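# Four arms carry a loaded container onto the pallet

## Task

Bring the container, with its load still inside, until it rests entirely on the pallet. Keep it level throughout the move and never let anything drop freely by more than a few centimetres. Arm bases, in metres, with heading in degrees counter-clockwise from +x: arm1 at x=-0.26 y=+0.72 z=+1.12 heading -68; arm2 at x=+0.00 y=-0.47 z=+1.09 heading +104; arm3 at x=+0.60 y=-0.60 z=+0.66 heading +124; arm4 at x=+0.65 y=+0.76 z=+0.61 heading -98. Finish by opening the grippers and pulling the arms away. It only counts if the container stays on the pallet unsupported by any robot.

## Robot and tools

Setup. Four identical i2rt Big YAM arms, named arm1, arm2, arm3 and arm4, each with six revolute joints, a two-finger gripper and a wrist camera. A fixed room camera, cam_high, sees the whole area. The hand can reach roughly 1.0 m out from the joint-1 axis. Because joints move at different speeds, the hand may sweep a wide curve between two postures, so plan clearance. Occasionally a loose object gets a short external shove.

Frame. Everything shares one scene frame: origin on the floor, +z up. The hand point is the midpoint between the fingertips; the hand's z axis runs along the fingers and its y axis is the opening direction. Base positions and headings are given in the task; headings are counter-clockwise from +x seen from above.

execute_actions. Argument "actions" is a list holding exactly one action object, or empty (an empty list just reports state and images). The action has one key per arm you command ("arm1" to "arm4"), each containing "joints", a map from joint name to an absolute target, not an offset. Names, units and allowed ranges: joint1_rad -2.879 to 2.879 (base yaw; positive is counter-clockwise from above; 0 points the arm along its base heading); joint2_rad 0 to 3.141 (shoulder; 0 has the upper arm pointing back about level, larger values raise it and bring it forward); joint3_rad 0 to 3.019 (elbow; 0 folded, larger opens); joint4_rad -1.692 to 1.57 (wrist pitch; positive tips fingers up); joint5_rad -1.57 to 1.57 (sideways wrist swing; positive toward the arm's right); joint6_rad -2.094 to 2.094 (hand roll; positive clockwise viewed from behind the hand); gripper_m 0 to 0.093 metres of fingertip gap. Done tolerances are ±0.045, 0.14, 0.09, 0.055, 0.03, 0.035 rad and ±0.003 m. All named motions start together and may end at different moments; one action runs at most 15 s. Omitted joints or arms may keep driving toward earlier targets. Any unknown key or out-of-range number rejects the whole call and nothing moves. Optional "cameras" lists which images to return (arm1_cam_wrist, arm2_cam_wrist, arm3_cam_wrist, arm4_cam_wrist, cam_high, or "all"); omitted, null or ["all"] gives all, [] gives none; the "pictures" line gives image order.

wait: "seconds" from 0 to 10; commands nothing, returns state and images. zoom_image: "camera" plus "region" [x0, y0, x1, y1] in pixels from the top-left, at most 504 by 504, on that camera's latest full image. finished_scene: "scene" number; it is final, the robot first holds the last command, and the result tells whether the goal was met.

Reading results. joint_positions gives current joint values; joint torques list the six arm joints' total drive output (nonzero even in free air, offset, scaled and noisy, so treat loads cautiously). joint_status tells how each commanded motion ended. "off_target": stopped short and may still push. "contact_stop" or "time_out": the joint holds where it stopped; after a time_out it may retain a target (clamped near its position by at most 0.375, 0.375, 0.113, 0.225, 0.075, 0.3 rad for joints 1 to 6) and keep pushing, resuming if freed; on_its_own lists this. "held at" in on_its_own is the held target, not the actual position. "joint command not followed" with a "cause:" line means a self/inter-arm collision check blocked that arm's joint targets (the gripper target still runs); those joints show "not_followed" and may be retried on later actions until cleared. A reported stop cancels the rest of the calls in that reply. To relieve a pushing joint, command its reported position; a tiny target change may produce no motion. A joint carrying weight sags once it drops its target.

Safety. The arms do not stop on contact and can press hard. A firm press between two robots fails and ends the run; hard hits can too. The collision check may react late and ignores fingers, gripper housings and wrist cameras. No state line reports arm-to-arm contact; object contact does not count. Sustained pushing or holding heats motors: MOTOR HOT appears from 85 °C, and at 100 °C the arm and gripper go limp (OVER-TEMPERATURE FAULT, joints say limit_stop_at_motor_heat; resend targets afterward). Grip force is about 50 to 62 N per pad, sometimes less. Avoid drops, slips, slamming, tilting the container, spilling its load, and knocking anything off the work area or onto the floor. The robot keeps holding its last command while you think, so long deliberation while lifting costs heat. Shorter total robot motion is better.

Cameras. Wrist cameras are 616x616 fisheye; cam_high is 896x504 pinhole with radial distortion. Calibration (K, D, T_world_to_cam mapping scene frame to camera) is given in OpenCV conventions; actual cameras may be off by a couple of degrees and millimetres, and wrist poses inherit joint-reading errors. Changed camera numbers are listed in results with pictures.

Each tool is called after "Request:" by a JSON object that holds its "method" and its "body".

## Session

Request:
{"method": "execute_actions", "body": {"actions": []}}

Scene clock: 0.00 s.
Joint torques (N m, as the arm reports them, + toward a larger angle): no reading
arm1.joint_positions: joint1_rad=-0.131 joint2_rad=+0.556 joint3_rad=+1.366 joint4_rad=-1.399 joint5_rad=+0.299 joint6_rad=+0.329 gripper_m=+0.095
arm1.joint_status: not commanded
arm1.hand: x=-0.2580 y=+0.5260 z=+1.6500 quat_wxyz=(-0.351, -0.682, -0.543, +0.341) (m; scene frame)
arm2.joint_positions: joint1_rad=+0.100 joint2_rad=+0.593 joint3_rad=+1.418 joint4_rad=-1.353 joint5_rad=-0.017 joint6_rad=-0.426 gripper_m=+0.094
arm2.joint_status: not commanded
arm2.hand: x=-0.0802 y=-0.2597 z=+1.6465 quat_wxyz=(-0.359, +0.801, -0.333, -0.343) (m; scene frame)
arm3.joint_positions: joint1_rad=-0.649 joint2_rad=+0.610 joint3_rad=+1.402 joint4_rad=-1.263 joint5_rad=+0.065 joint6_rad=+0.220 gripper_m=+0.094
arm3.joint_status: not commanded
arm3.hand: x=+0.6226 y=-0.3599 z=+1.2176 quat_wxyz=(-0.360, +0.502, -0.690, -0.377) (m; scene frame)
arm4.joint_positions: joint1_rad=+0.202 joint2_rad=+0.578 joint3_rad=+1.382 joint4_rad=-1.173 joint5_rad=-0.067 joint6_rad=-0.447 gripper_m=+0.094
arm4.joint_status: not commanded
arm4.hand: x=+0.6748 y=+0.5295 z=+1.1891 quat_wxyz=(-0.341, -0.398, -0.720, +0.455) (m; scene frame)
pictures: arm1_cam_wrist, arm2_cam_wrist, arm3_cam_wrist, arm4_cam_wrist, cam_high
camera_calibration (this result's frames):
arm1_cam_wrist: T_world_to_cam=[[-0.981273, 0.155425, -0.113781, -0.142605], [0.187203, 0.908634, -0.373283, 0.190371], [0.0453676, -0.387592, -0.920714, 1.85962], [0, 0, 0, 1]] pos_world=[-0.259939, 0.56996, 1.76701]
arm2_cam_wrist: T_world_to_cam=[[0.782268, 0.508142, 0.360346, -0.401107], [0.618203, -0.704473, -0.348631, 0.44786], [0.0766993, 0.49549, -0.865221, 1.68623], [0, 0, 0, 1]] pos_world=[-0.0924275, -0.316182, 1.75963]
arm3_cam_wrist: T_world_to_cam=[[0.964196, -0.206867, -0.165928, -0.469542], [-0.260177, -0.859014, -0.440912, 0.395606], [-0.0513239, 0.468296, -0.88208, 1.39941], [0, 0, 0, 1]] pos_world=[0.627481, -0.412642, 1.33091]
arm4_cam_wrist: T_world_to_cam=[[-0.880719, -0.272939, 0.387088, 0.276404], [-0.446244, 0.752083, -0.485013, 0.482757], [-0.158744, -0.599896, -0.784172, 1.47828], [0, 0, 0, 1]] pos_world=[0.69353, 0.599183, 1.28638]
Images, in order (width x height): arm1_cam_wrist 616x616, arm2_cam_wrist 616x616, arm3_cam_wrist 616x616, arm4_cam_wrist 616x616, cam_high 896x504.

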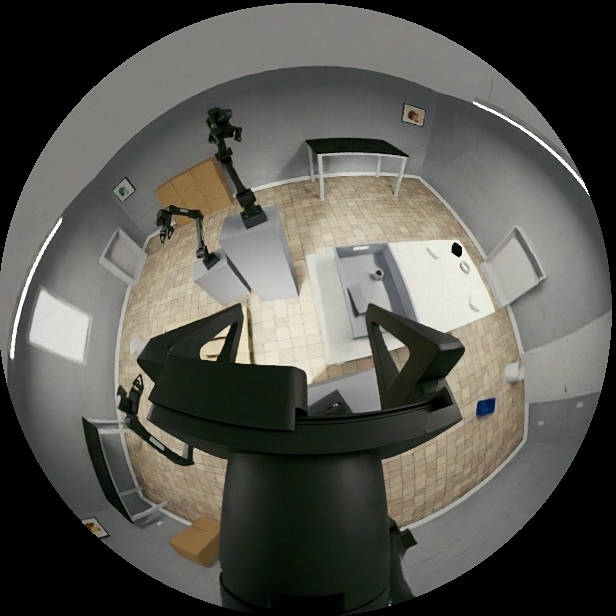

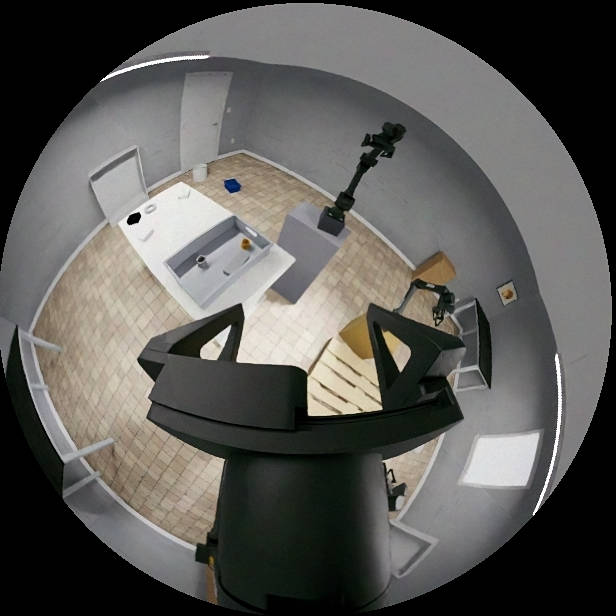

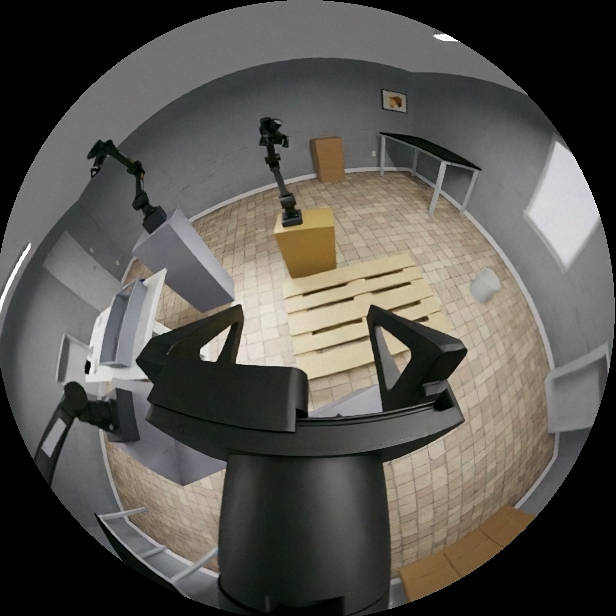

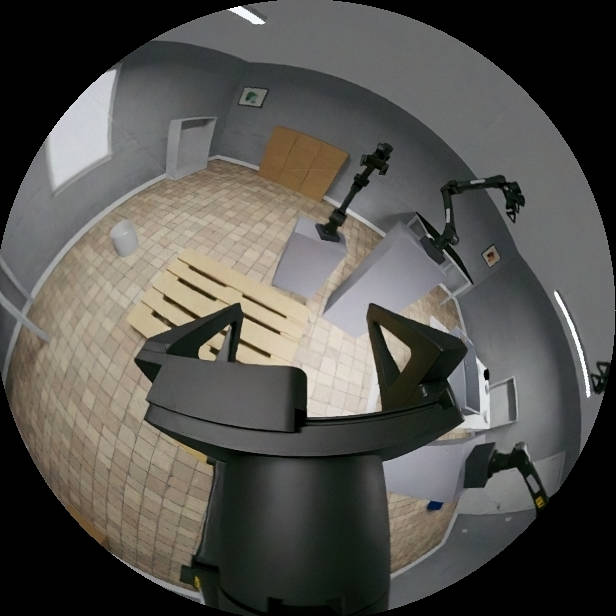

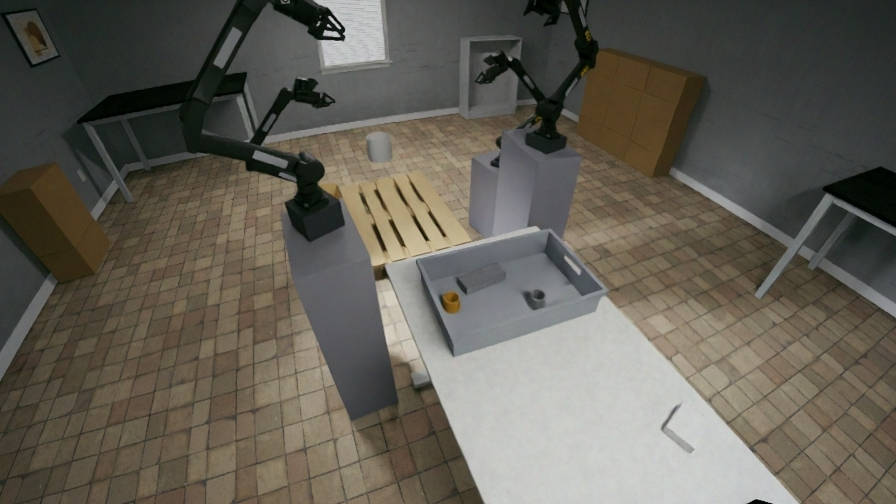

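Request:
{"method": "execute_actions", "body": {"actions": [{"arm1":{"joints":{"joint1_rad":-1.297,"joint2_rad":1.3,"joint3_rad":1.8,"joint4_rad":-1.095,"joint5_rad":0,"joint6_rad":-0.852}},"arm2":{"joints":{"joint1_rad":0.531,"joint2_rad":1.3,"joint3_rad":1.92,"joint4_rad":-1.0,"joint5_rad":0,"joint6_rad":0.836}},"arm3":{"joints":{"joint5_rad":0,"joint6_rad":1.97}},"arm4":{"joints":{"joint5_rad":0,"joint6_rad":0.75}}}], "cameras": []}}

Request:
{"method": "execute_actions", "body": {"actions": [{"arm1":{"joints":{"joint2_rad":2.635,"joint3_rad":2.195}},"arm2":{"joints":{"joint2_rad":2.465}}}], "cameras": ["cam_high","arm1_cam_wrist","arm2_cam_wrist"]}}

Scene clock: 18.63 s.
Joint torques (N m, as the arm reports them, + toward a larger angle): arm1=[ 0.57 -9.1  12.94  2.14 -0.16 -0.06] | arm2=[ 0.64 -7.17 13.42  2.28  0.02  0.08] | arm3=[-0.18  1.27  8.22  2.14 -0.09  0.22] | arm4=[1.04 1.63 7.86 1.92 0.2  0.19]
arm1.joint_positions: joint1_rad=-1.305 joint2_rad=+1.296 joint3_rad=+1.769 joint4_rad=-1.108 joint5_rad=+0.001 joint6_rad=-0.837 gripper_m=+0.095
arm1.joint_status: all done
arm1.hand: x=-0.6734 y=+0.4110 z=+1.6626 quat_wxyz=(+0.039, -0.654, -0.604, +0.454) (m; scene frame)
arm2.joint_positions: joint1_rad=+0.529 joint2_rad=+1.288 joint3_rad=+1.878 joint4_rad=-1.008 joint5_rad=+0.000 joint6_rad=+0.827 gripper_m=+0.094
arm2.joint_status: all done
arm2.hand: x=-0.3708 y=-0.0896 z=+1.7164 quat_wxyz=(+0.011, +0.578, -0.608, -0.544) (m; scene frame)
arm3.joint_positions: joint1_rad=-0.649 joint2_rad=+0.610 joint3_rad=+1.402 joint4_rad=-1.263 joint5_rad=+0.004 joint6_rad=+1.958 gripper_m=+0.094
arm3.joint_status: all done
arm3.hand: x=+0.6120 y=-0.3590 z=+1.2174 quat_wxyz=(+0.082, -0.188, -0.833, -0.514) (m; scene frame)
arm4.joint_positions: joint1_rad=+0.202 joint2_rad=+0.578 joint3_rad=+1.382 joint4_rad=-1.173 joint5_rad=-0.005 joint6_rad=+0.735 gripper_m=+0.094
arm4.joint_status: all done
arm4.hand: x=+0.6641 y=+0.5284 z=+1.1890 quat_wxyz=(-0.528, -0.739, -0.360, +0.212) (m; scene frame)
pictures: none
No camera images: the call's "cameras" was empty. Leave "cameras" out to get every camera's image.

Scene clock: 20.70 s.
Joint torques (N m, as the arm reports them, + toward a larger angle): arm1=[  0.62 -26.41  12.38   0.2   -0.19  -0.11] | arm2=[  1.35 -20.3   10.31   0.13   0.04   0.11] | arm3=[-0.19  1.29  8.22  2.15 -0.1   0.2 ] | arm4=[1.13 1.69 7.87 1.94 0.21 0.18]
arm1.joint_positions: joint1_rad=-1.305 joint2_rad=+2.640 joint3_rad=+2.156 joint4_rad=-1.095 joint5_rad=+0.001 joint6_rad=-0.838 gripper_m=+0.095
arm1.joint_status: all done
arm1.hand: x=-0.8357 y=+0.2812 z=+0.9530 quat_wxyz=(-0.002, -0.733, -0.680, +0.002) (m; scene frame)
arm2.joint_positions: joint1_rad=+0.529 joint2_rad=+2.461 joint3_rad=+1.898 joint4_rad=-0.999 joint5_rad=+0.000 joint6_rad=+0.828 gripper_m=+0.094
arm2.joint_status: all done
arm2.hand: x=-0.4836 y=+0.0222 z=+0.9567 quat_wxyz=(+0.002, +0.689, -0.725, -0.004) (m; scene frame)
arm3.joint_positions: joint1_rad=-0.649 joint2_rad=+0.610 joint3_rad=+1.402 joint4_rad=-1.263 joint5_rad=+0.004 joint6_rad=+1.959 gripper_m=+0.094
arm3.joint_status: not commanded
arm3.hand: x=+0.6120 y=-0.3590 z=+1.2174 quat_wxyz=(+0.082, -0.188, -0.833, -0.514) (m; scene frame)
arm4.joint_positions: joint1_rad=+0.202 joint2_rad=+0.578 joint3_rad=+1.382 joint4_rad=-1.173 joint5_rad=-0.005 joint6_rad=+0.735 gripper_m=+0.094
arm4.joint_status: not commanded
arm4.hand: x=+0.6641 y=+0.5284 z=+1.1890 quat_wxyz=(-0.528, -0.739, -0.360, +0.212) (m; scene frame)
pictures: arm1_cam_wrist, arm2_cam_wrist, cam_high
camera_calibration (this result's frames):
arm1_cam_wrist: T_world_to_cam=[[-0.997116, 0.0752752, -0.00965279, -0.840703], [0.0551828, 0.806458, 0.58871, -0.737586], [0.0520999, 0.58648, -0.808287, 0.773772], [0, 0, 0, 1]] pos_world=[-0.837889, 0.204315, 1.05154]
arm2_cam_wrist: T_world_to_cam=[[0.998986, -0.0440986, 0.00911427, 0.472939], [-0.0411972, -0.813307, 0.580375, -0.549891], [-0.018181, -0.580162, -0.814298, 0.90988], [0, 0, 0, 1]] pos_world=[-0.478571, 0.101504, 1.05575]
Images, in order (width x height): arm1_cam_wrist 616x616, arm2_cam_wrist 616x616, cam_high 896x504.

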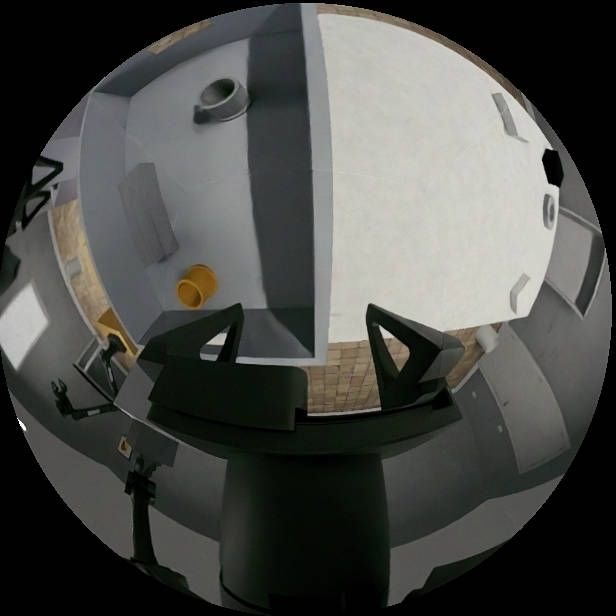

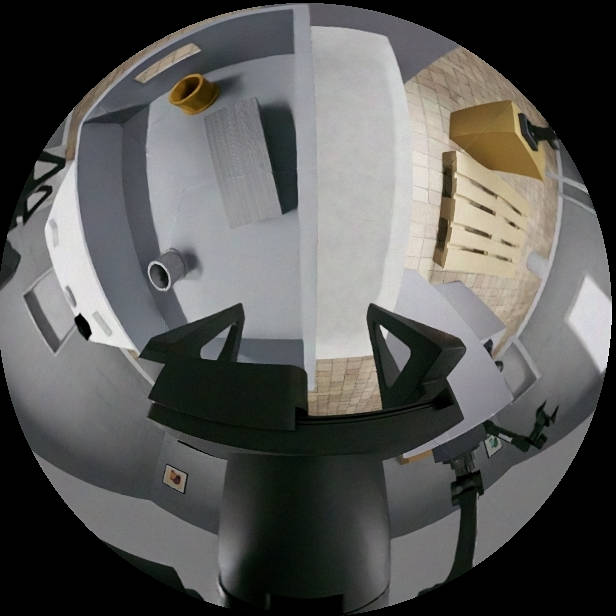

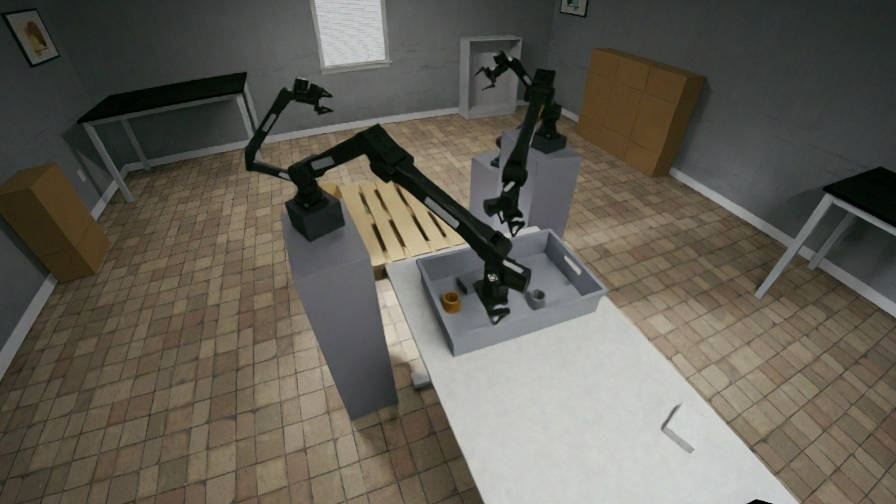

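Request:
{"method": "execute_actions", "body": {"actions": [{"arm1":{"joints":{"joint1_rad":-1.322,"joint2_rad":2.895,"joint3_rad":2.42,"joint4_rad":-1.058,"joint6_rad":-0.9}},"arm2":{"joints":{"joint1_rad":0.515,"joint2_rad":2.682,"joint3_rad":2.03,"joint4_rad":-0.894,"joint6_rad":0.8}}}], "cameras": []}}

Request:
{"method": "execute_actions", "body": {"actions": [{"arm1":{"joints":{"gripper_m":0}},"arm2":{"joints":{"gripper_m":0}}}], "cameras": ["arm1_cam_wrist","arm2_cam_wrist"]}}

Scene clock: 30.17 s.
Joint torques (N m, as the arm reports them, + toward a larger angle): arm1=[  0.39 -27.73  11.76   0.67  -0.3   -0.1 ] | arm2=[  0.47 -21.46   9.57   0.17  -0.02  -0.05] | arm3=[-0.22  1.25  8.21  2.12 -0.1   0.2 ] | arm4=[0.88 1.71 7.9  1.94 0.2  0.17]
arm1.joint_positions: joint1_rad=-1.315 joint2_rad=+2.902 joint3_rad=+2.379 joint4_rad=-1.069 joint5_rad=+0.003 joint6_rad=-0.886 gripper_m=+0.095
arm1.joint_status: all done
arm1.hand: x=-0.8480 y=+0.2804 z=+0.8414 quat_wxyz=(-0.002, -0.720, -0.694, -0.005) (m; scene frame)
arm2.joint_positions: joint1_rad=+0.520 joint2_rad=+2.681 joint3_rad=+2.010 joint4_rad=-0.897 joint5_rad=+0.001 joint6_rad=+0.808 gripper_m=+0.094
arm2.joint_status: all done
arm2.hand: x=-0.4837 y=+0.0312 z=+0.8448 quat_wxyz=(+0.001, +0.693, -0.721, +0.000) (m; scene frame)
arm3.joint_positions: joint1_rad=-0.649 joint2_rad=+0.610 joint3_rad=+1.402 joint4_rad=-1.263 joint5_rad=+0.004 joint6_rad=+1.959 gripper_m=+0.094
arm3.joint_status: not commanded
arm3.hand: x=+0.6120 y=-0.3590 z=+1.2174 quat_wxyz=(+0.082, -0.188, -0.833, -0.514) (m; scene frame)
arm4.joint_positions: joint1_rad=+0.202 joint2_rad=+0.578 joint3_rad=+1.382 joint4_rad=-1.173 joint5_rad=-0.005 joint6_rad=+0.735 gripper_m=+0.094
arm4.joint_status: not commanded
arm4.hand: x=+0.6641 y=+0.5284 z=+1.1890 quat_wxyz=(-0.528, -0.739, -0.360, +0.212) (m; scene frame)
pictures: none
No camera images: the call's "cameras" was empty. Leave "cameras" out to get every camera's image.

Scene clock: 30.90 s.
Joint torques (N m, as the arm reports them, + toward a larger angle): arm1=[  0.2  -27.58  11.97   0.69  -0.05  -0.09] | arm2=[  1.38 -21.3    9.53   0.     0.63   0.02] | arm3=[-0.21  1.21  8.22  2.16 -0.1   0.2 ] | arm4=[1.1  1.63 7.87 1.93 0.19 0.18]
arm1.joint_positions: joint1_rad=-1.324 joint2_rad=+2.902 joint3_rad=+2.380 joint4_rad=-1.071 joint5_rad=-0.003 joint6_rad=-0.887 gripper_m=+0.013
arm1.joint_status: gripper_m off_target (ended at +0.013, target +0.000)
arm1.hand: x=-0.8515 y=+0.2851 z=+0.8417 quat_wxyz=(-0.005, -0.723, -0.691, -0.005) (m; scene frame)
arm2.joint_positions: joint1_rad=+0.516 joint2_rad=+2.681 joint3_rad=+2.009 joint4_rad=-0.890 joint5_rad=-0.014 joint6_rad=+0.804 gripper_m=+0.013
arm2.joint_status: gripper_m off_target (ended at +0.013, target +0.000)
arm2.hand: x=-0.4844 y=+0.0326 z=+0.8449 quat_wxyz=(+0.008, +0.693, -0.721, -0.004) (m; scene frame)
arm3.joint_positions: joint1_rad=-0.649 joint2_rad=+0.610 joint3_rad=+1.402 joint4_rad=-1.263 joint5_rad=+0.004 joint6_rad=+1.959 gripper_m=+0.094
arm3.joint_status: not commanded
arm3.hand: x=+0.6120 y=-0.3590 z=+1.2174 quat_wxyz=(+0.082, -0.188, -0.833, -0.514) (m; scene frame)
arm4.joint_positions: joint1_rad=+0.202 joint2_rad=+0.578 joint3_rad=+1.382 joint4_rad=-1.173 joint5_rad=-0.005 joint6_rad=+0.735 gripper_m=+0.094
arm4.joint_status: not commanded
arm4.hand: x=+0.6641 y=+0.5284 z=+1.1890 quat_wxyz=(-0.528, -0.739, -0.360, +0.212) (m; scene frame)
pictures: arm1_cam_wrist, arm2_cam_wrist
camera_calibration (this result's frames):
arm1_cam_wrist: T_world_to_cam=[[-0.998744, 0.0448361, -0.0223666, -0.839794], [0.0228591, 0.80496, 0.592889, -0.704936], [0.044587, 0.591633, -0.804974, 0.671631], [0, 0, 0, 1]] pos_world=[-0.852571, 0.20774, 0.939811]
arm2_cam_wrist: T_world_to_cam=[[0.999433, -0.0336705, -0.00036932, 0.483034], [-0.0270119, -0.80824, 0.588234, -0.476427], [-0.0201046, -0.58789, -0.808691, 0.819488], [0, 0, 0, 1]] pos_world=[-0.479154, 0.112966, 0.943141]
Images, in order (width x height): arm1_cam_wrist 616x616, arm2_cam_wrist 616x616.

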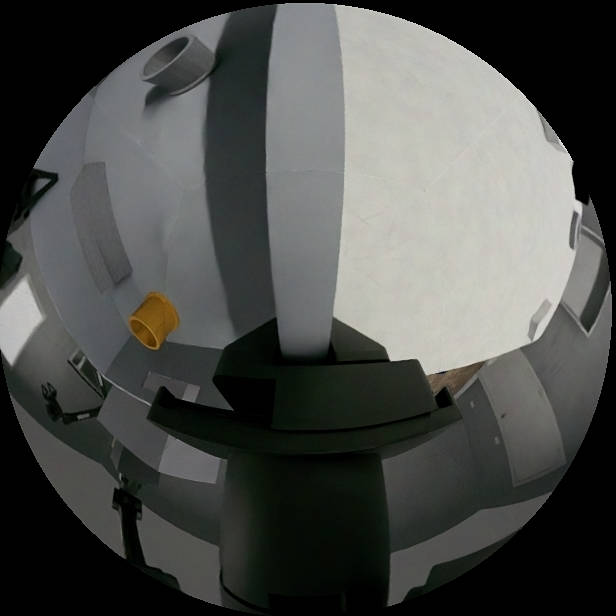

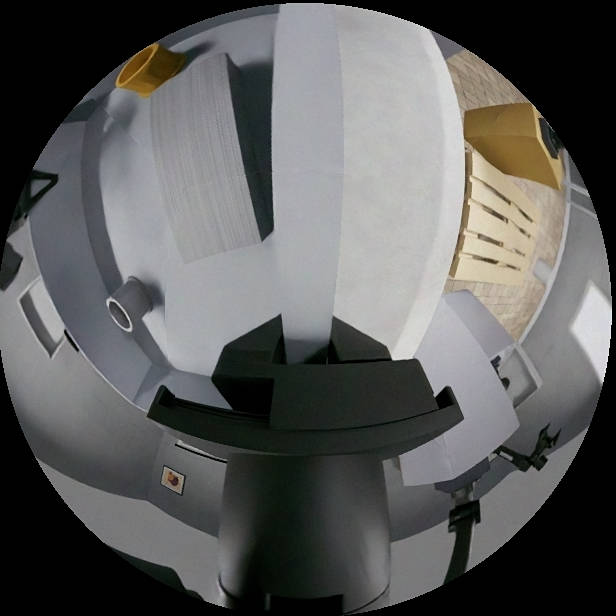

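Request:
{"method": "execute_actions", "body": {"actions": [{"arm1":{"joints":{"joint2_rad":2.695,"joint3_rad":2.36,"joint4_rad":-1.077}},"arm2":{"joints":{"joint2_rad":2.507,"joint3_rad":2.023,"joint4_rad":-0.947}}}], "cameras": ["cam_high","arm2_cam_wrist"]}}

Scene clock: 36.97 s.
Joint torques (N m, as the arm reports them, + toward a larger angle): arm1=[  0.57 -37.22  12.69   0.36  -0.13   0.03] | arm2=[  0.49 -28.97  10.81  -0.56   1.35   0.14] | arm3=[-0.18  1.24  8.21  2.13 -0.1   0.2 ] | arm4=[0.99 1.38 7.85 1.92 0.22 0.16]
arm1.joint_positions: joint1_rad=-1.330 joint2_rad=+2.803 joint3_rad=+2.315 joint4_rad=-1.082 joint5_rad=-0.001 joint6_rad=-0.900 gripper_m=+0.012
arm1.joint_status: all done
arm1.hand: x=-0.8600 y=+0.2847 z=+0.8910 quat_wxyz=(-0.003, -0.721, -0.693, +0.006) (m; scene frame)
arm2.joint_positions: joint1_rad=+0.514 joint2_rad=+2.608 joint3_rad=+1.991 joint4_rad=-0.928 joint5_rad=-0.033 joint6_rad=+0.794 gripper_m=+0.013
arm2.joint_status: all done
arm2.hand: x=-0.4913 y=+0.0369 z=+0.8885 quat_wxyz=(+0.018, +0.696, -0.718, -0.012) (m; scene frame)
arm3.joint_positions: joint1_rad=-0.649 joint2_rad=+0.610 joint3_rad=+1.402 joint4_rad=-1.263 joint5_rad=+0.004 joint6_rad=+1.959 gripper_m=+0.094
arm3.joint_status: not commanded
arm3.hand: x=+0.6120 y=-0.3590 z=+1.2174 quat_wxyz=(+0.082, -0.188, -0.833, -0.514) (m; scene frame)
arm4.joint_positions: joint1_rad=+0.202 joint2_rad=+0.578 joint3_rad=+1.382 joint4_rad=-1.173 joint5_rad=-0.005 joint6_rad=+0.735 gripper_m=+0.094
arm4.joint_status: not commanded
arm4.hand: x=+0.6641 y=+0.5284 z=+1.1890 quat_wxyz=(-0.528, -0.739, -0.360, +0.212) (m; scene frame)
pictures: arm2_cam_wrist, cam_high
camera_calibration (this result's frames):
arm2_cam_wrist: T_world_to_cam=[[0.999367, -0.0250561, -0.0252438, 0.511858], [-0.00537181, -0.807927, 0.589257, -0.489113], [-0.0351597, -0.588749, -0.807551, 0.848798], [0, 0, 0, 1]] pos_world=[-0.484318, 0.117387, 0.986582]
Images, in order (width x height): arm2_cam_wrist 616x616, cam_high 896x504.

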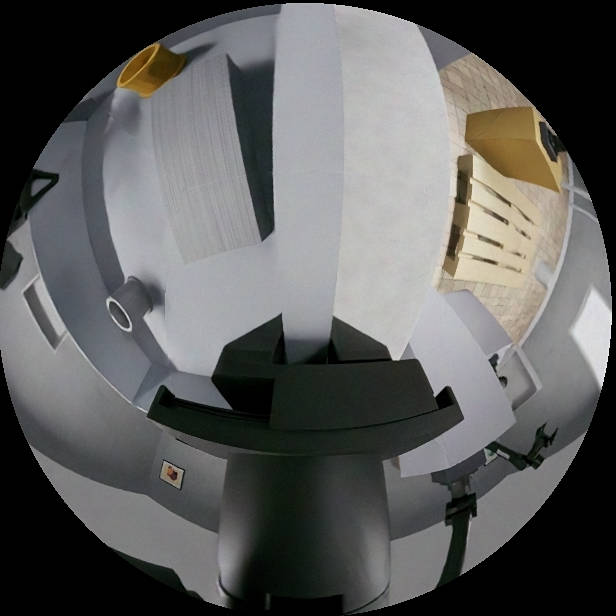

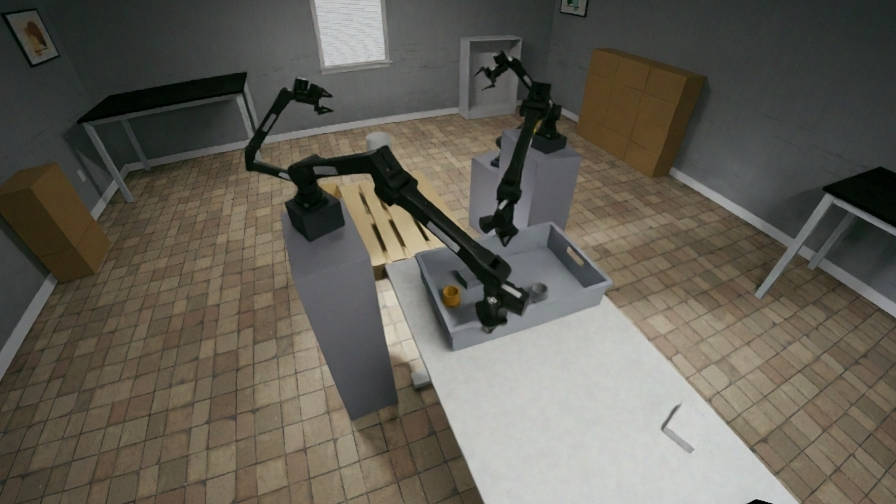

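Request:
{"method": "execute_actions", "body": {"actions": [{"arm1":{"joints":{"joint1_rad":-1.277,"joint2_rad":2.571,"joint3_rad":2.08,"joint4_rad":-0.936,"joint6_rad":-0.849}},"arm2":{"joints":{"joint1_rad":0.467,"joint2_rad":2.424,"joint3_rad":1.835,"joint4_rad":-0.855,"joint6_rad":0.755}}}], "cameras": []}}

Request:
{"method": "execute_actions", "body": {"actions": [{"arm1":{"joints":{"joint1_rad":-1.209,"joint2_rad":2.46,"joint3_rad":1.81,"joint4_rad":-0.787,"joint6_rad":-0.781}},"arm2":{"joints":{"joint1_rad":0.381,"joint2_rad":2.343,"joint3_rad":1.64,"joint4_rad":-0.75,"joint6_rad":0.669}}}], "cameras": []}}

Request:
{"method": "execute_actions", "body": {"actions": [{"arm1":{"joints":{"joint1_rad":-1.116,"joint2_rad":2.369,"joint3_rad":1.572,"joint4_rad":-0.652,"joint6_rad":-0.688}},"arm2":{"joints":{"joint1_rad":0.268,"joint2_rad":2.277,"joint3_rad":1.47,"joint4_rad":-0.653,"joint6_rad":0.556}}}], "cameras": []}}

Request:
{"method": "execute_actions", "body": {"actions": [{"arm1":{"joints":{"joint1_rad":-0.975,"joint2_rad":2.289,"joint3_rad":1.34,"joint4_rad":-0.515,"joint6_rad":-0.547}},"arm2":{"joints":{"joint1_rad":0.103,"joint2_rad":2.221,"joint3_rad":1.32,"joint4_rad":-0.567,"joint6_rad":0.391}}}], "cameras": ["cam_high"]}}

Scene clock: 53.57 s.
Joint torques (N m, as the arm reports them, + toward a larger angle): arm1=[  0.75 -36.23  11.07   1.12   0.34   0.03] | arm2=[  1.56 -26.78   9.89   0.04   0.77   0.15] | arm3=[-0.11  1.31  8.23  2.14 -0.09  0.2 ] | arm4=[0.82 1.54 7.87 1.93 0.2  0.18]
arm1.joint_positions: joint1_rad=-1.286 joint2_rad=+2.681 joint3_rad=+2.044 joint4_rad=-0.960 joint5_rad=-0.013 joint6_rad=-0.848 gripper_m=+0.012
arm1.joint_status: all done
arm1.hand: x=-0.8021 y=+0.2870 z=+0.8883 quat_wxyz=(-0.010, -0.723, -0.691, -0.007) (m; scene frame)
arm2.joint_positions: joint1_rad=+0.458 joint2_rad=+2.512 joint3_rad=+1.806 joint4_rad=-0.849 joint5_rad=-0.018 joint6_rad=+0.747 gripper_m=+0.013
arm2.joint_status: all done
arm2.hand: x=-0.4359 y=+0.0361 z=+0.8951 quat_wxyz=(+0.010, +0.693, -0.721, -0.007) (m; scene frame)
arm3.joint_positions: joint1_rad=-0.649 joint2_rad=+0.610 joint3_rad=+1.402 joint4_rad=-1.263 joint5_rad=+0.004 joint6_rad=+1.959 gripper_m=+0.094
arm3.joint_status: not commanded
arm3.hand: x=+0.6120 y=-0.3590 z=+1.2174 quat_wxyz=(+0.082, -0.188, -0.833, -0.514) (m; scene frame)
arm4.joint_positions: joint1_rad=+0.202 joint2_rad=+0.578 joint3_rad=+1.382 joint4_rad=-1.173 joint5_rad=-0.005 joint6_rad=+0.735 gripper_m=+0.094
arm4.joint_status: not commanded
arm4.hand: x=+0.6641 y=+0.5284 z=+1.1890 quat_wxyz=(-0.528, -0.739, -0.360, +0.212) (m; scene frame)
pictures: none
No camera images: the call's "cameras" was empty. Leave "cameras" out to get every camera's image.

Scene clock: 54.80 s.
Joint torques (N m, as the arm reports them, + toward a larger angle): arm1=[  0.52 -32.68  10.32   0.99   0.46   0.05] | arm2=[  2.03 -24.75   9.13   0.05   0.83   0.19] | arm3=[-0.18  1.28  8.21  2.15 -0.1   0.2 ] | arm4=[1.08 1.61 7.89 1.83 0.21 0.17]
arm1.joint_positions: joint1_rad=-1.216 joint2_rad=+2.559 joint3_rad=+1.770 joint4_rad=-0.808 joint5_rad=-0.016 joint6_rad=-0.781 gripper_m=+0.012
arm1.joint_status: all done
arm1.hand: x=-0.7304 y=+0.2863 z=+0.8882 quat_wxyz=(-0.010, -0.722, -0.692, -0.007) (m; scene frame)
arm2.joint_positions: joint1_rad=+0.370 joint2_rad=+2.424 joint3_rad=+1.612 joint4_rad=-0.745 joint5_rad=-0.020 joint6_rad=+0.656 gripper_m=+0.013
arm2.joint_status: all done
arm2.hand: x=-0.3642 y=+0.0361 z=+0.8958 quat_wxyz=(+0.010, +0.693, -0.720, -0.007) (m; scene frame)
arm3.joint_positions: joint1_rad=-0.649 joint2_rad=+0.610 joint3_rad=+1.402 joint4_rad=-1.263 joint5_rad=+0.004 joint6_rad=+1.959 gripper_m=+0.094
arm3.joint_status: not commanded
arm3.hand: x=+0.6120 y=-0.3590 z=+1.2174 quat_wxyz=(+0.082, -0.188, -0.833, -0.514) (m; scene frame)
arm4.joint_positions: joint1_rad=+0.202 joint2_rad=+0.578 joint3_rad=+1.382 joint4_rad=-1.173 joint5_rad=-0.005 joint6_rad=+0.735 gripper_m=+0.094
arm4.joint_status: not commanded
arm4.hand: x=+0.6641 y=+0.5284 z=+1.1890 quat_wxyz=(-0.528, -0.739, -0.360, +0.212) (m; scene frame)
pictures: none
No camera images: the call's "cameras" was empty. Leave "cameras" out to get every camera's image.

Scene clock: 56.07 s.
Joint torques (N m, as the arm reports them, + toward a larger angle): arm1=[  0.52 -30.29   9.58   0.9    0.55  -0.01] | arm2=[  2.76 -23.05   8.52  -0.11   0.81   0.19] | arm3=[-0.18  1.26  8.21  2.14 -0.1   0.2 ] | arm4=[0.86 1.68 7.87 1.94 0.22 0.19]
arm1.joint_positions: joint1_rad=-1.123 joint2_rad=+2.459 joint3_rad=+1.531 joint4_rad=-0.669 joint5_rad=-0.018 joint6_rad=-0.684 gripper_m=+0.012
arm1.joint_status: all done
arm1.hand: x=-0.6496 y=+0.2873 z=+0.8876 quat_wxyz=(-0.010, -0.724, -0.690, -0.008) (m; scene frame)
arm2.joint_positions: joint1_rad=+0.256 joint2_rad=+2.354 joint3_rad=+1.442 joint4_rad=-0.644 joint5_rad=-0.021 joint6_rad=+0.547 gripper_m=+0.013
arm2.joint_status: all done
arm2.hand: x=-0.2846 y=+0.0357 z=+0.8937 quat_wxyz=(+0.010, +0.692, -0.722, -0.009) (m; scene frame)
arm3.joint_positions: joint1_rad=-0.649 joint2_rad=+0.610 joint3_rad=+1.402 joint4_rad=-1.263 joint5_rad=+0.004 joint6_rad=+1.959 gripper_m=+0.094
arm3.joint_status: not commanded
arm3.hand: x=+0.6120 y=-0.3590 z=+1.2174 quat_wxyz=(+0.082, -0.188, -0.833, -0.514) (m; scene frame)
arm4.joint_positions: joint1_rad=+0.202 joint2_rad=+0.578 joint3_rad=+1.382 joint4_rad=-1.173 joint5_rad=-0.005 joint6_rad=+0.735 gripper_m=+0.094
arm4.joint_status: not commanded
arm4.hand: x=+0.6641 y=+0.5284 z=+1.1890 quat_wxyz=(-0.528, -0.739, -0.360, +0.212) (m; scene frame)
pictures: none
No camera images: the call's "cameras" was empty. Leave "cameras" out to get every camera's image.

Scene clock: 57.37 s.
Joint torques (N m, as the arm reports them, + toward a larger angle): arm1=[  0.78 -27.44   8.53   0.65   0.67  -0.09] | arm2=[  1.45 -21.43   7.69  -0.07   0.92   0.  ] | arm3=[-0.15  1.28  8.21  2.13 -0.1   0.2 ] | arm4=[1.13 1.73 7.85 1.91 0.22 0.17]
arm1.joint_positions: joint1_rad=-0.983 joint2_rad=+2.368 joint3_rad=+1.299 joint4_rad=-0.528 joint5_rad=-0.021 joint6_rad=-0.536 gripper_m=+0.012
arm1.joint_status: all done
arm1.hand: x=-0.5493 y=+0.2901 z=+0.8876 quat_wxyz=(-0.009, -0.726, -0.687, -0.009) (m; scene frame)
arm2.joint_positions: joint1_rad=+0.094 joint2_rad=+2.294 joint3_rad=+1.293 joint4_rad=-0.556 joint5_rad=-0.023 joint6_rad=+0.392 gripper_m=+0.013
arm2.joint_status: all done
arm2.hand: x=-0.1861 y=+0.0351 z=+0.8925 quat_wxyz=(+0.009, +0.689, -0.724, -0.010) (m; scene frame)
arm3.joint_positions: joint1_rad=-0.649 joint2_rad=+0.610 joint3_rad=+1.402 joint4_rad=-1.263 joint5_rad=+0.004 joint6_rad=+1.959 gripper_m=+0.094
arm3.joint_status: not commanded
arm3.hand: x=+0.6120 y=-0.3590 z=+1.2174 quat_wxyz=(+0.082, -0.188, -0.833, -0.514) (m; scene frame)
arm4.joint_positions: joint1_rad=+0.202 joint2_rad=+0.578 joint3_rad=+1.382 joint4_rad=-1.173 joint5_rad=-0.005 joint6_rad=+0.735 gripper_m=+0.094
arm4.joint_status: not commanded
arm4.hand: x=+0.6641 y=+0.5284 z=+1.1890 quat_wxyz=(-0.528, -0.739, -0.360, +0.212) (m; scene frame)
pictures: cam_high
Images, in order (width x height): cam_high 896x504.

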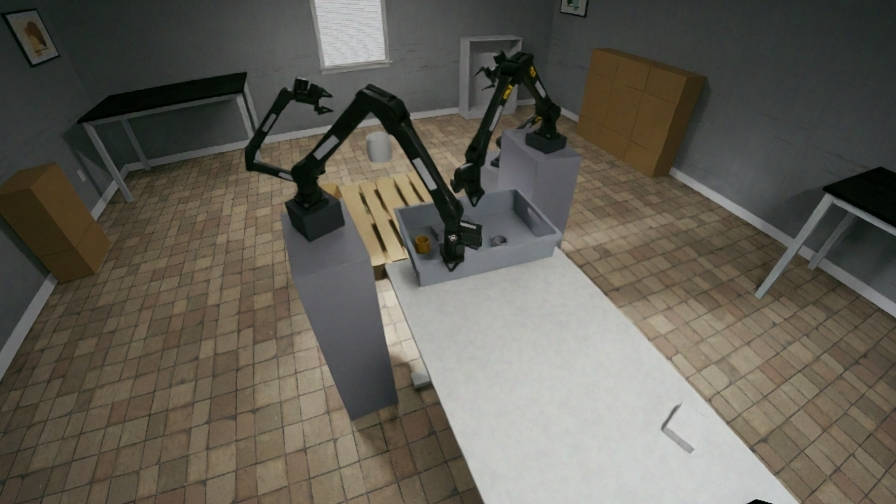

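Request:
{"method": "execute_actions", "body": {"actions": [{"arm1":{"joints":{"joint1_rad":-0.749,"joint2_rad":2.241,"joint3_rad":1.21,"joint4_rad":-0.427,"joint6_rad":-0.365}},"arm2":{"joints":{"joint1_rad":-0.144,"joint2_rad":2.189,"joint3_rad":1.22,"joint4_rad":-0.507,"joint6_rad":0.1}},"arm3":{"joints":{"joint1_rad":-0.95,"joint2_rad":1.485,"joint3_rad":1.375,"joint4_rad":-1.443,"joint6_rad":1.92}},"arm4":{"joints":{"joint1_rad":-0.756,"joint3_rad":1.96,"joint4_rad":-1.655,"joint6_rad":0.665}}}], "cameras": []}}

Request:
{"method": "execute_actions", "body": {"actions": [{"arm1":{"joints":{"joint1_rad":-0.479,"joint2_rad":2.214,"joint3_rad":1.11,"joint4_rad":-0.363,"joint6_rad":-0.095}},"arm2":{"joints":{"joint1_rad":-0.403,"joint2_rad":2.195,"joint3_rad":1.245,"joint4_rad":-0.515,"joint6_rad":-0.159}}}], "cameras": []}}

Request:
{"method": "execute_actions", "body": {"actions": [{"arm1":{"joints":{"joint1_rad":-0.216,"joint2_rad":2.269,"joint3_rad":1.15,"joint4_rad":-0.339,"joint6_rad":0.168}},"arm2":{"joints":{"joint1_rad":-0.625,"joint2_rad":2.277,"joint3_rad":1.375,"joint4_rad":-0.548,"joint6_rad":-0.381}}}], "cameras": []}}

Request:
{"method": "execute_actions", "body": {"actions": [{"arm1":{"joints":{"joint1_rad":0.007,"joint2_rad":2.37,"joint3_rad":1.285,"joint4_rad":-0.365,"joint6_rad":0.391}},"arm2":{"joints":{"joint1_rad":-0.799,"joint2_rad":2.41,"joint3_rad":1.59,"joint4_rad":-0.62,"joint6_rad":-0.555}}}], "cameras": []}}

Request:
{"method": "execute_actions", "body": {"actions": [{"arm1":{"joints":{"joint1_rad":0.181,"joint2_rad":2.482,"joint3_rad":1.48,"joint4_rad":-0.438,"joint6_rad":0.565}},"arm2":{"joints":{"joint1_rad":-0.931,"joint2_rad":2.565,"joint3_rad":1.87,"joint4_rad":-0.734,"joint6_rad":-0.687}}}], "cameras": ["cam_high"]}}

Scene clock: 87.77 s.
Joint torques (N m, as the arm reports them, + toward a larger angle): arm1=[  1.02 -25.39   7.24   0.97   0.52   0.04] | arm2=[  1.24 -21.26   6.61   0.25   1.23   0.08] | arm3=[ -0.52 -15.05   8.18  -0.09   0.05   0.02] | arm4=[ 0.35  7.69  2.83  1.27  0.08 -0.09]
arm1.joint_positions: joint1_rad=-0.758 joint2_rad=+2.316 joint3_rad=+1.176 joint4_rad=-0.444 joint5_rad=-0.017 joint6_rad=-0.361 gripper_m=+0.012
arm1.joint_status: all done
arm1.hand: x=-0.4352 y=+0.2680 z=+0.8910 quat_wxyz=(-0.007, -0.709, -0.705, -0.003) (m; scene frame)
arm2.joint_positions: joint1_rad=-0.150 joint2_rad=+2.262 joint3_rad=+1.199 joint4_rad=-0.504 joint5_rad=-0.031 joint6_rad=+0.097 gripper_m=+0.013
arm2.joint_status: all done
arm2.hand: x=-0.0581 y=+0.0333 z=+0.8898 quat_wxyz=(+0.012, +0.708, -0.706, -0.010) (m; scene frame)
arm3.joint_positions: joint1_rad=-0.946 joint2_rad=+1.490 joint3_rad=+1.371 joint4_rad=-1.430 joint5_rad=+0.002 joint6_rad=+1.930 gripper_m=+0.094
arm3.joint_status: all done
arm3.hand: x=+0.7537 y=-0.1824 z=+0.8761 quat_wxyz=(-0.005, -0.349, -0.937, -0.009) (m; scene frame)
arm4.joint_positions: joint1_rad=-0.752 joint2_rad=+0.573 joint3_rad=+1.958 joint4_rad=-1.640 joint5_rad=-0.001 joint6_rad=+0.680 gripper_m=+0.094
arm4.joint_status: all done
arm4.hand: x=+0.6097 y=+0.7340 z=+1.3128 quat_wxyz=(-0.389, -0.790, +0.000, +0.475) (m; scene frame)
pictures: none
No camera images: the call's "cameras" was empty. Leave "cameras" out to get every camera's image.

Scene clock: 89.10 s.
Joint torques (N m, as the arm reports them, + toward a larger angle): arm1=[  0.21 -24.67   5.19   0.98   0.6    0.04] | arm2=[  1.49 -20.72   8.78   0.06   1.14   0.14] | arm3=[ -0.49 -15.32   8.21  -0.09   0.04   0.02] | arm4=[ 0.57  7.56  2.79  1.24  0.1  -0.09]
arm1.joint_positions: joint1_rad=-0.489 joint2_rad=+2.286 joint3_rad=+1.095 joint4_rad=-0.381 joint5_rad=-0.018 joint6_rad=-0.094 gripper_m=+0.012
arm1.joint_status: all done
arm1.hand: x=-0.3061 y=+0.2608 z=+0.8919 quat_wxyz=(-0.008, -0.708, -0.706, -0.001) (m; scene frame)
arm2.joint_positions: joint1_rad=-0.410 joint2_rad=+2.262 joint3_rad=+1.199 joint4_rad=-0.516 joint5_rad=-0.030 joint6_rad=-0.166 gripper_m=+0.013
arm2.joint_status: all done
arm2.hand: x=+0.0719 y=+0.0275 z=+0.8897 quat_wxyz=(+0.013, +0.708, -0.706, -0.009) (m; scene frame)
arm3.joint_positions: joint1_rad=-0.946 joint2_rad=+1.490 joint3_rad=+1.371 joint4_rad=-1.430 joint5_rad=+0.002 joint6_rad=+1.930 gripper_m=+0.094
arm3.joint_status: not commanded
arm3.hand: x=+0.7537 y=-0.1824 z=+0.8761 quat_wxyz=(-0.005, -0.349, -0.937, -0.009) (m; scene frame)
arm4.joint_positions: joint1_rad=-0.752 joint2_rad=+0.573 joint3_rad=+1.958 joint4_rad=-1.640 joint5_rad=-0.001 joint6_rad=+0.680 gripper_m=+0.094
arm4.joint_status: not commanded
arm4.hand: x=+0.6097 y=+0.7340 z=+1.3128 quat_wxyz=(-0.389, -0.790, +0.000, +0.475) (m; scene frame)
pictures: none
No camera images: the call's "cameras" was empty. Leave "cameras" out to get every camera's image.

Scene clock: 90.43 s.
Joint torques (N m, as the arm reports them, + toward a larger angle): arm1=[  0.63 -23.23   6.92   0.56   0.69  -0.04] | arm2=[  2.03 -22.2    9.     0.66   1.06   0.19] | arm3=[ -0.49 -15.3    8.2   -0.09   0.05   0.02] | arm4=[ 0.77  7.77  2.76  1.22  0.07 -0.1 ]
arm1.joint_positions: joint1_rad=-0.223 joint2_rad=+2.327 joint3_rad=+1.110 joint4_rad=-0.346 joint5_rad=-0.019 joint6_rad=+0.177 gripper_m=+0.012
arm1.joint_status: all done
arm1.hand: x=-0.1830 y=+0.2630 z=+0.8753 quat_wxyz=(-0.011, -0.710, -0.704, +0.000) (m; scene frame)
arm2.joint_positions: joint1_rad=-0.637 joint2_rad=+2.349 joint3_rad=+1.327 joint4_rad=-0.559 joint5_rad=-0.029 joint6_rad=-0.387 gripper_m=+0.013
arm2.joint_status: all done
arm2.hand: x=+0.1936 y=+0.0286 z=+0.8708 quat_wxyz=(+0.012, +0.706, -0.708, -0.010) (m; scene frame)
arm3.joint_positions: joint1_rad=-0.946 joint2_rad=+1.490 joint3_rad=+1.371 joint4_rad=-1.430 joint5_rad=+0.002 joint6_rad=+1.930 gripper_m=+0.094
arm3.joint_status: not commanded
arm3.hand: x=+0.7537 y=-0.1824 z=+0.8761 quat_wxyz=(-0.005, -0.349, -0.937, -0.009) (m; scene frame)
arm4.joint_positions: joint1_rad=-0.752 joint2_rad=+0.573 joint3_rad=+1.958 joint4_rad=-1.640 joint5_rad=-0.001 joint6_rad=+0.680 gripper_m=+0.094
arm4.joint_status: not commanded
arm4.hand: x=+0.6097 y=+0.7340 z=+1.3128 quat_wxyz=(-0.389, -0.790, +0.000, +0.475) (m; scene frame)
pictures: none
No camera images: the call's "cameras" was empty. Leave "cameras" out to get every camera's image.

Scene clock: 91.77 s.
Joint torques (N m, as the arm reports them, + toward a larger angle): arm1=[ -0.42 -26.53   6.85  -0.09   0.69  -0.16] | arm2=[  2.56 -24.4   10.13   0.74   0.72   0.11] | arm3=[ -0.48 -15.21   8.21  -0.09   0.05   0.02] | arm4=[ 0.75  7.61  2.86  1.22  0.09 -0.1 ]
arm1.joint_positions: joint1_rad=+0.001 joint2_rad=+2.447 joint3_rad=+1.251 joint4_rad=-0.355 joint5_rad=-0.019 joint6_rad=+0.411 gripper_m=+0.012
arm1.joint_status: all done
arm1.hand: x=-0.0695 y=+0.2595 z=+0.8387 quat_wxyz=(-0.015, -0.713, -0.701, +0.001) (m; scene frame)
arm2.joint_positions: joint1_rad=-0.817 joint2_rad=+2.493 joint3_rad=+1.535 joint4_rad=-0.636 joint5_rad=-0.021 joint6_rad=-0.557 gripper_m=+0.013
arm2.joint_status: all done
arm2.hand: x=+0.3050 y=+0.0231 z=+0.8371 quat_wxyz=(+0.015, +0.703, -0.711, -0.007) (m; scene frame)
arm3.joint_positions: joint1_rad=-0.946 joint2_rad=+1.490 joint3_rad=+1.371 joint4_rad=-1.430 joint5_rad=+0.002 joint6_rad=+1.930 gripper_m=+0.094
arm3.joint_status: not commanded
arm3.hand: x=+0.7537 y=-0.1824 z=+0.8761 quat_wxyz=(-0.005, -0.349, -0.937, -0.009) (m; scene frame)
arm4.joint_positions: joint1_rad=-0.752 joint2_rad=+0.573 joint3_rad=+1.958 joint4_rad=-1.640 joint5_rad=-0.001 joint6_rad=+0.680 gripper_m=+0.094
arm4.joint_status: not commanded
arm4.hand: x=+0.6097 y=+0.7340 z=+1.3128 quat_wxyz=(-0.389, -0.790, +0.000, +0.475) (m; scene frame)
pictures: none
No camera images: the call's "cameras" was empty. Leave "cameras" out to get every camera's image.

Scene clock: 93.10 s.
Joint torques (N m, as the arm reports them, + toward a larger angle): arm1=[ -0.21 -28.9    7.86  -0.32   0.59  -0.33] | arm2=[  1.59 -26.27  12.08   0.93   0.62  -0.06] | arm3=[ -0.47 -15.23   8.2   -0.1    0.05   0.02] | arm4=[ 0.64  7.79  2.79  1.25  0.06 -0.1 ]
arm1.joint_positions: joint1_rad=+0.176 joint2_rad=+2.565 joint3_rad=+1.441 joint4_rad=-0.422 joint5_rad=-0.015 joint6_rad=+0.602 gripper_m=+0.012
arm1.joint_status: joint6_rad off_target (ended at +0.602, target +0.565); the others done
arm1.hand: x=+0.0322 y=+0.2601 z=+0.8087 quat_wxyz=(-0.016, -0.719, -0.695, +0.001) (m; scene frame)
arm2.joint_positions: joint1_rad=-0.950 joint2_rad=+2.652 joint3_rad=+1.801 joint4_rad=-0.749 joint5_rad=-0.020 joint6_rad=-0.675 gripper_m=+0.013
arm2.joint_status: all done
arm2.hand: x=+0.4021 y=+0.0186 z=+0.8060 quat_wxyz=(+0.017, +0.697, -0.717, -0.007) (m; scene frame)
arm3.joint_positions: joint1_rad=-0.946 joint2_rad=+1.490 joint3_rad=+1.371 joint4_rad=-1.430 joint5_rad=+0.002 joint6_rad=+1.930 gripper_m=+0.094
arm3.joint_status: not commanded
arm3.hand: x=+0.7537 y=-0.1824 z=+0.8761 quat_wxyz=(-0.005, -0.349, -0.937, -0.009) (m; scene frame)
arm4.joint_positions: joint1_rad=-0.752 joint2_rad=+0.573 joint3_rad=+1.958 joint4_rad=-1.640 joint5_rad=-0.001 joint6_rad=+0.680 gripper_m=+0.094
arm4.joint_status: not commanded
arm4.hand: x=+0.6097 y=+0.7340 z=+1.3128 quat_wxyz=(-0.389, -0.790, +0.000, +0.475) (m; scene frame)
pictures: cam_high
Images, in order (width x height): cam_high 896x504.

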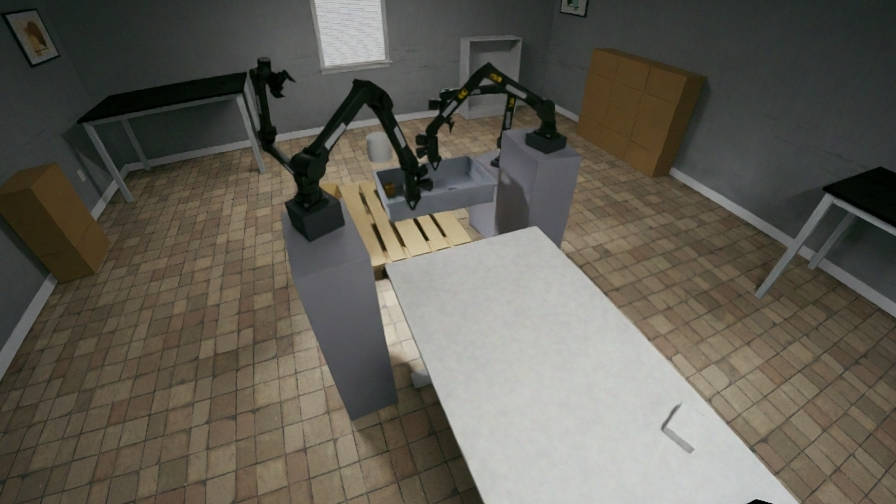

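Request:
{"method": "execute_actions", "body": {"actions": [{"arm1":{"joints":{"joint1_rad":0.297,"joint2_rad":2.6,"joint3_rad":1.685,"joint4_rad":-0.535,"joint6_rad":0.7}},"arm2":{"joints":{"joint1_rad":-1.01,"joint2_rad":2.742,"joint3_rad":2.218,"joint4_rad":-0.87,"joint6_rad":-0.765}},"arm4":{"joints":{"joint2_rad":1.43,"joint3_rad":1.43,"joint4_rad":-1.6}}}], "cameras": []}}

Request:
{"method": "execute_actions", "body": {"actions": [{"arm3":{"joints":{"joint1_rad":-0.24}},"arm4":{"joints":{"joint2_rad":1.855,"joint3_rad":1.97,"joint4_rad":-1.665}}}], "cameras": ["cam_high","arm3_cam_wrist","arm4_cam_wrist"]}}

Scene clock: 103.77 s.
Joint torques (N m, as the arm reports them, + toward a larger angle): arm1=[  0.07 -29.83   9.56  -0.7    0.56  -0.25] | arm2=[  1.75 -28.63  15.43   0.52   0.84  -0.24] | arm3=[ -0.53 -15.3    8.22  -0.09   0.05   0.02] | arm4=[  0.71 -13.32   8.73  -0.02   0.13  -0.02]
arm1.joint_positions: joint1_rad=+0.293 joint2_rad=+2.681 joint3_rad=+1.634 joint4_rad=-0.510 joint5_rad=-0.016 joint6_rad=+0.731 gripper_m=+0.012
arm1.joint_status: all done
arm1.hand: x=+0.1078 y=+0.2681 z=+0.7798 quat_wxyz=(-0.009, -0.723, -0.691, -0.002) (m; scene frame)
arm2.joint_positions: joint1_rad=-1.028 joint2_rad=+2.833 joint3_rad=+2.117 joint4_rad=-0.883 joint5_rad=-0.023 joint6_rad=-0.743 gripper_m=+0.013
arm2.joint_status: joint3_rad time_out (moved +0.316 of +0.417); the others done
arm2.on_its_own: joint3_rad reads +2.117 and still pushes toward +2.218 since a time_out
arm2.hand: x=+0.4750 y=+0.0227 z=+0.7745 quat_wxyz=(+0.015, +0.694, -0.720, -0.010) (m; scene frame)
arm3.joint_positions: joint1_rad=-0.946 joint2_rad=+1.490 joint3_rad=+1.371 joint4_rad=-1.430 joint5_rad=+0.002 joint6_rad=+1.930 gripper_m=+0.094
arm3.joint_status: not commanded
arm3.hand: x=+0.7537 y=-0.1824 z=+0.8761 quat_wxyz=(-0.005, -0.349, -0.937, -0.009) (m; scene frame)
arm4.joint_positions: joint1_rad=-0.752 joint2_rad=+1.434 joint3_rad=+1.411 joint4_rad=-1.598 joint5_rad=-0.001 joint6_rad=+0.678 gripper_m=+0.094
arm4.joint_status: all done
arm4.hand: x=+0.3320 y=+0.5045 z=+0.8693 quat_wxyz=(+0.011, -1.000, -0.002, -0.020) (m; scene frame)
pictures: none
No camera images: the call's "cameras" was empty. Leave "cameras" out to get every camera's image.

not run: a stop came earlier in this reply.

Request:
{"method": "execute_actions", "body": {"actions": [{"arm2":{"joints":{"joint2_rad":2.725}},"arm3":{"joints":{"joint1_rad":-0.22,"joint4_rad":-1.46,"joint6_rad":1.99}},"arm4":{"joints":{"joint2_rad":1.855,"joint3_rad":1.97,"joint4_rad":-1.665,"joint6_rad":0.73}}}], "cameras": ["cam_high","arm3_cam_wrist","arm4_cam_wrist"]}}

Scene clock: 107.97 s.
Joint torques (N m, as the arm reports them, + toward a larger angle): arm1=[  0.02 -29.8    9.52  -0.72   0.58  -0.26] | arm2=[  2.58 -30.47  15.47   0.68   0.82  -0.21] | arm3=[ -0.46 -15.21   8.17  -0.15   0.1    0.29] | arm4=[  0.8  -20.16  10.95  -0.14   0.11   0.24]
arm1.joint_positions: joint1_rad=+0.293 joint2_rad=+2.681 joint3_rad=+1.634 joint4_rad=-0.510 joint5_rad=-0.016 joint6_rad=+0.731 gripper_m=+0.012
arm1.joint_status: not commanded
arm1.hand: x=+0.1078 y=+0.2681 z=+0.7798 quat_wxyz=(-0.009, -0.723, -0.691, -0.002) (m; scene frame)
arm2.joint_positions: joint1_rad=-1.028 joint2_rad=+2.833 joint3_rad=+2.117 joint4_rad=-0.883 joint5_rad=-0.023 joint6_rad=-0.743 gripper_m=+0.013
arm2.joint_status: all done
arm2.on_its_own: joint3_rad reads +2.117 and still pushes toward +2.218 since a time_out
arm2.hand: x=+0.4750 y=+0.0227 z=+0.7745 quat_wxyz=(+0.015, +0.694, -0.720, -0.010) (m; scene frame)
arm3.joint_positions: joint1_rad=-0.216 joint2_rad=+1.490 joint3_rad=+1.371 joint4_rad=-1.446 joint5_rad=+0.001 joint6_rad=+1.979 gripper_m=+0.094
arm3.joint_status: all done
arm3.hand: x=+0.4383 y=-0.1893 z=+0.8744 quat_wxyz=(-0.002, -0.016, -1.000, +0.000) (m; scene frame)
arm4.joint_positions: joint1_rad=-0.752 joint2_rad=+1.859 joint3_rad=+1.922 joint4_rad=-1.657 joint5_rad=-0.001 joint6_rad=+0.715 gripper_m=+0.094
arm4.joint_status: all done
arm4.hand: x=+0.2055 y=+0.4015 z=+0.8620 quat_wxyz=(+0.003, -1.000, +0.016, -0.009) (m; scene frame)
pictures: arm3_cam_wrist, arm4_cam_wrist, cam_high
camera_calibration (this result's frames):
arm3_cam_wrist: T_world_to_cam=[[-0.0361974, -0.99932, -0.0069822, -0.16404], [-0.81228, 0.025351, 0.582717, -0.142774], [-0.582144, 0.0267644, -0.812645, 1.09578], [0, 0, 0, 1]] pos_world=[0.51599, -0.189637, 0.972529]
arm4_cam_wrist: T_world_to_cam=[[0.0268329, 0.999638, 0.00210025, -0.410766], [0.800687, -0.0227503, 0.59865, -0.668335], [0.598481, -0.0143819, -0.801008, 0.694377], [0, 0, 0, 1]] pos_world=[0.130578, 0.405399, 0.957163]
Images, in order (width x height): arm3_cam_wrist 616x616, arm4_cam_wrist 616x616, cam_high 896x504.

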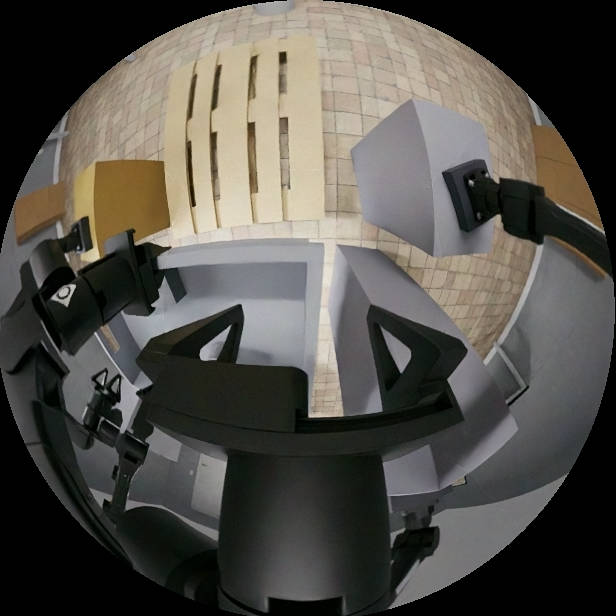

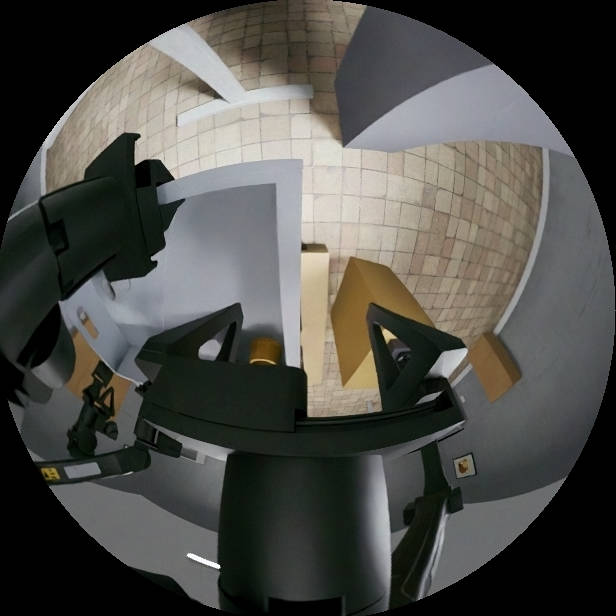

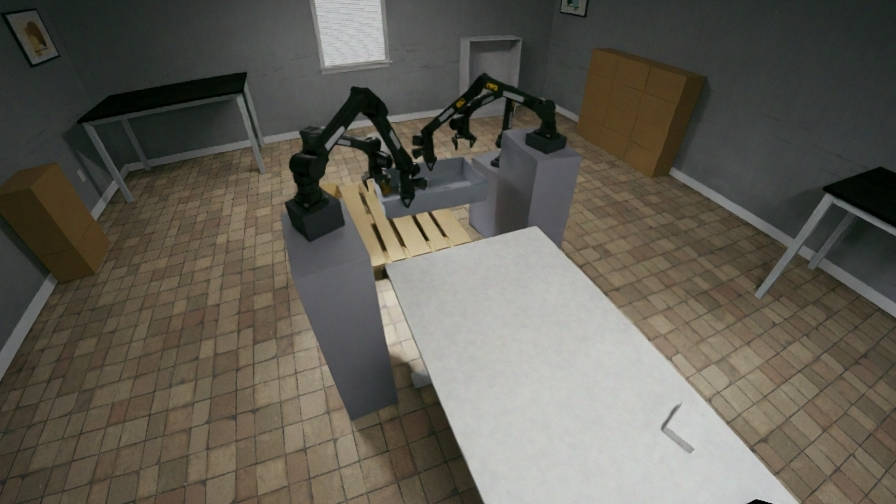

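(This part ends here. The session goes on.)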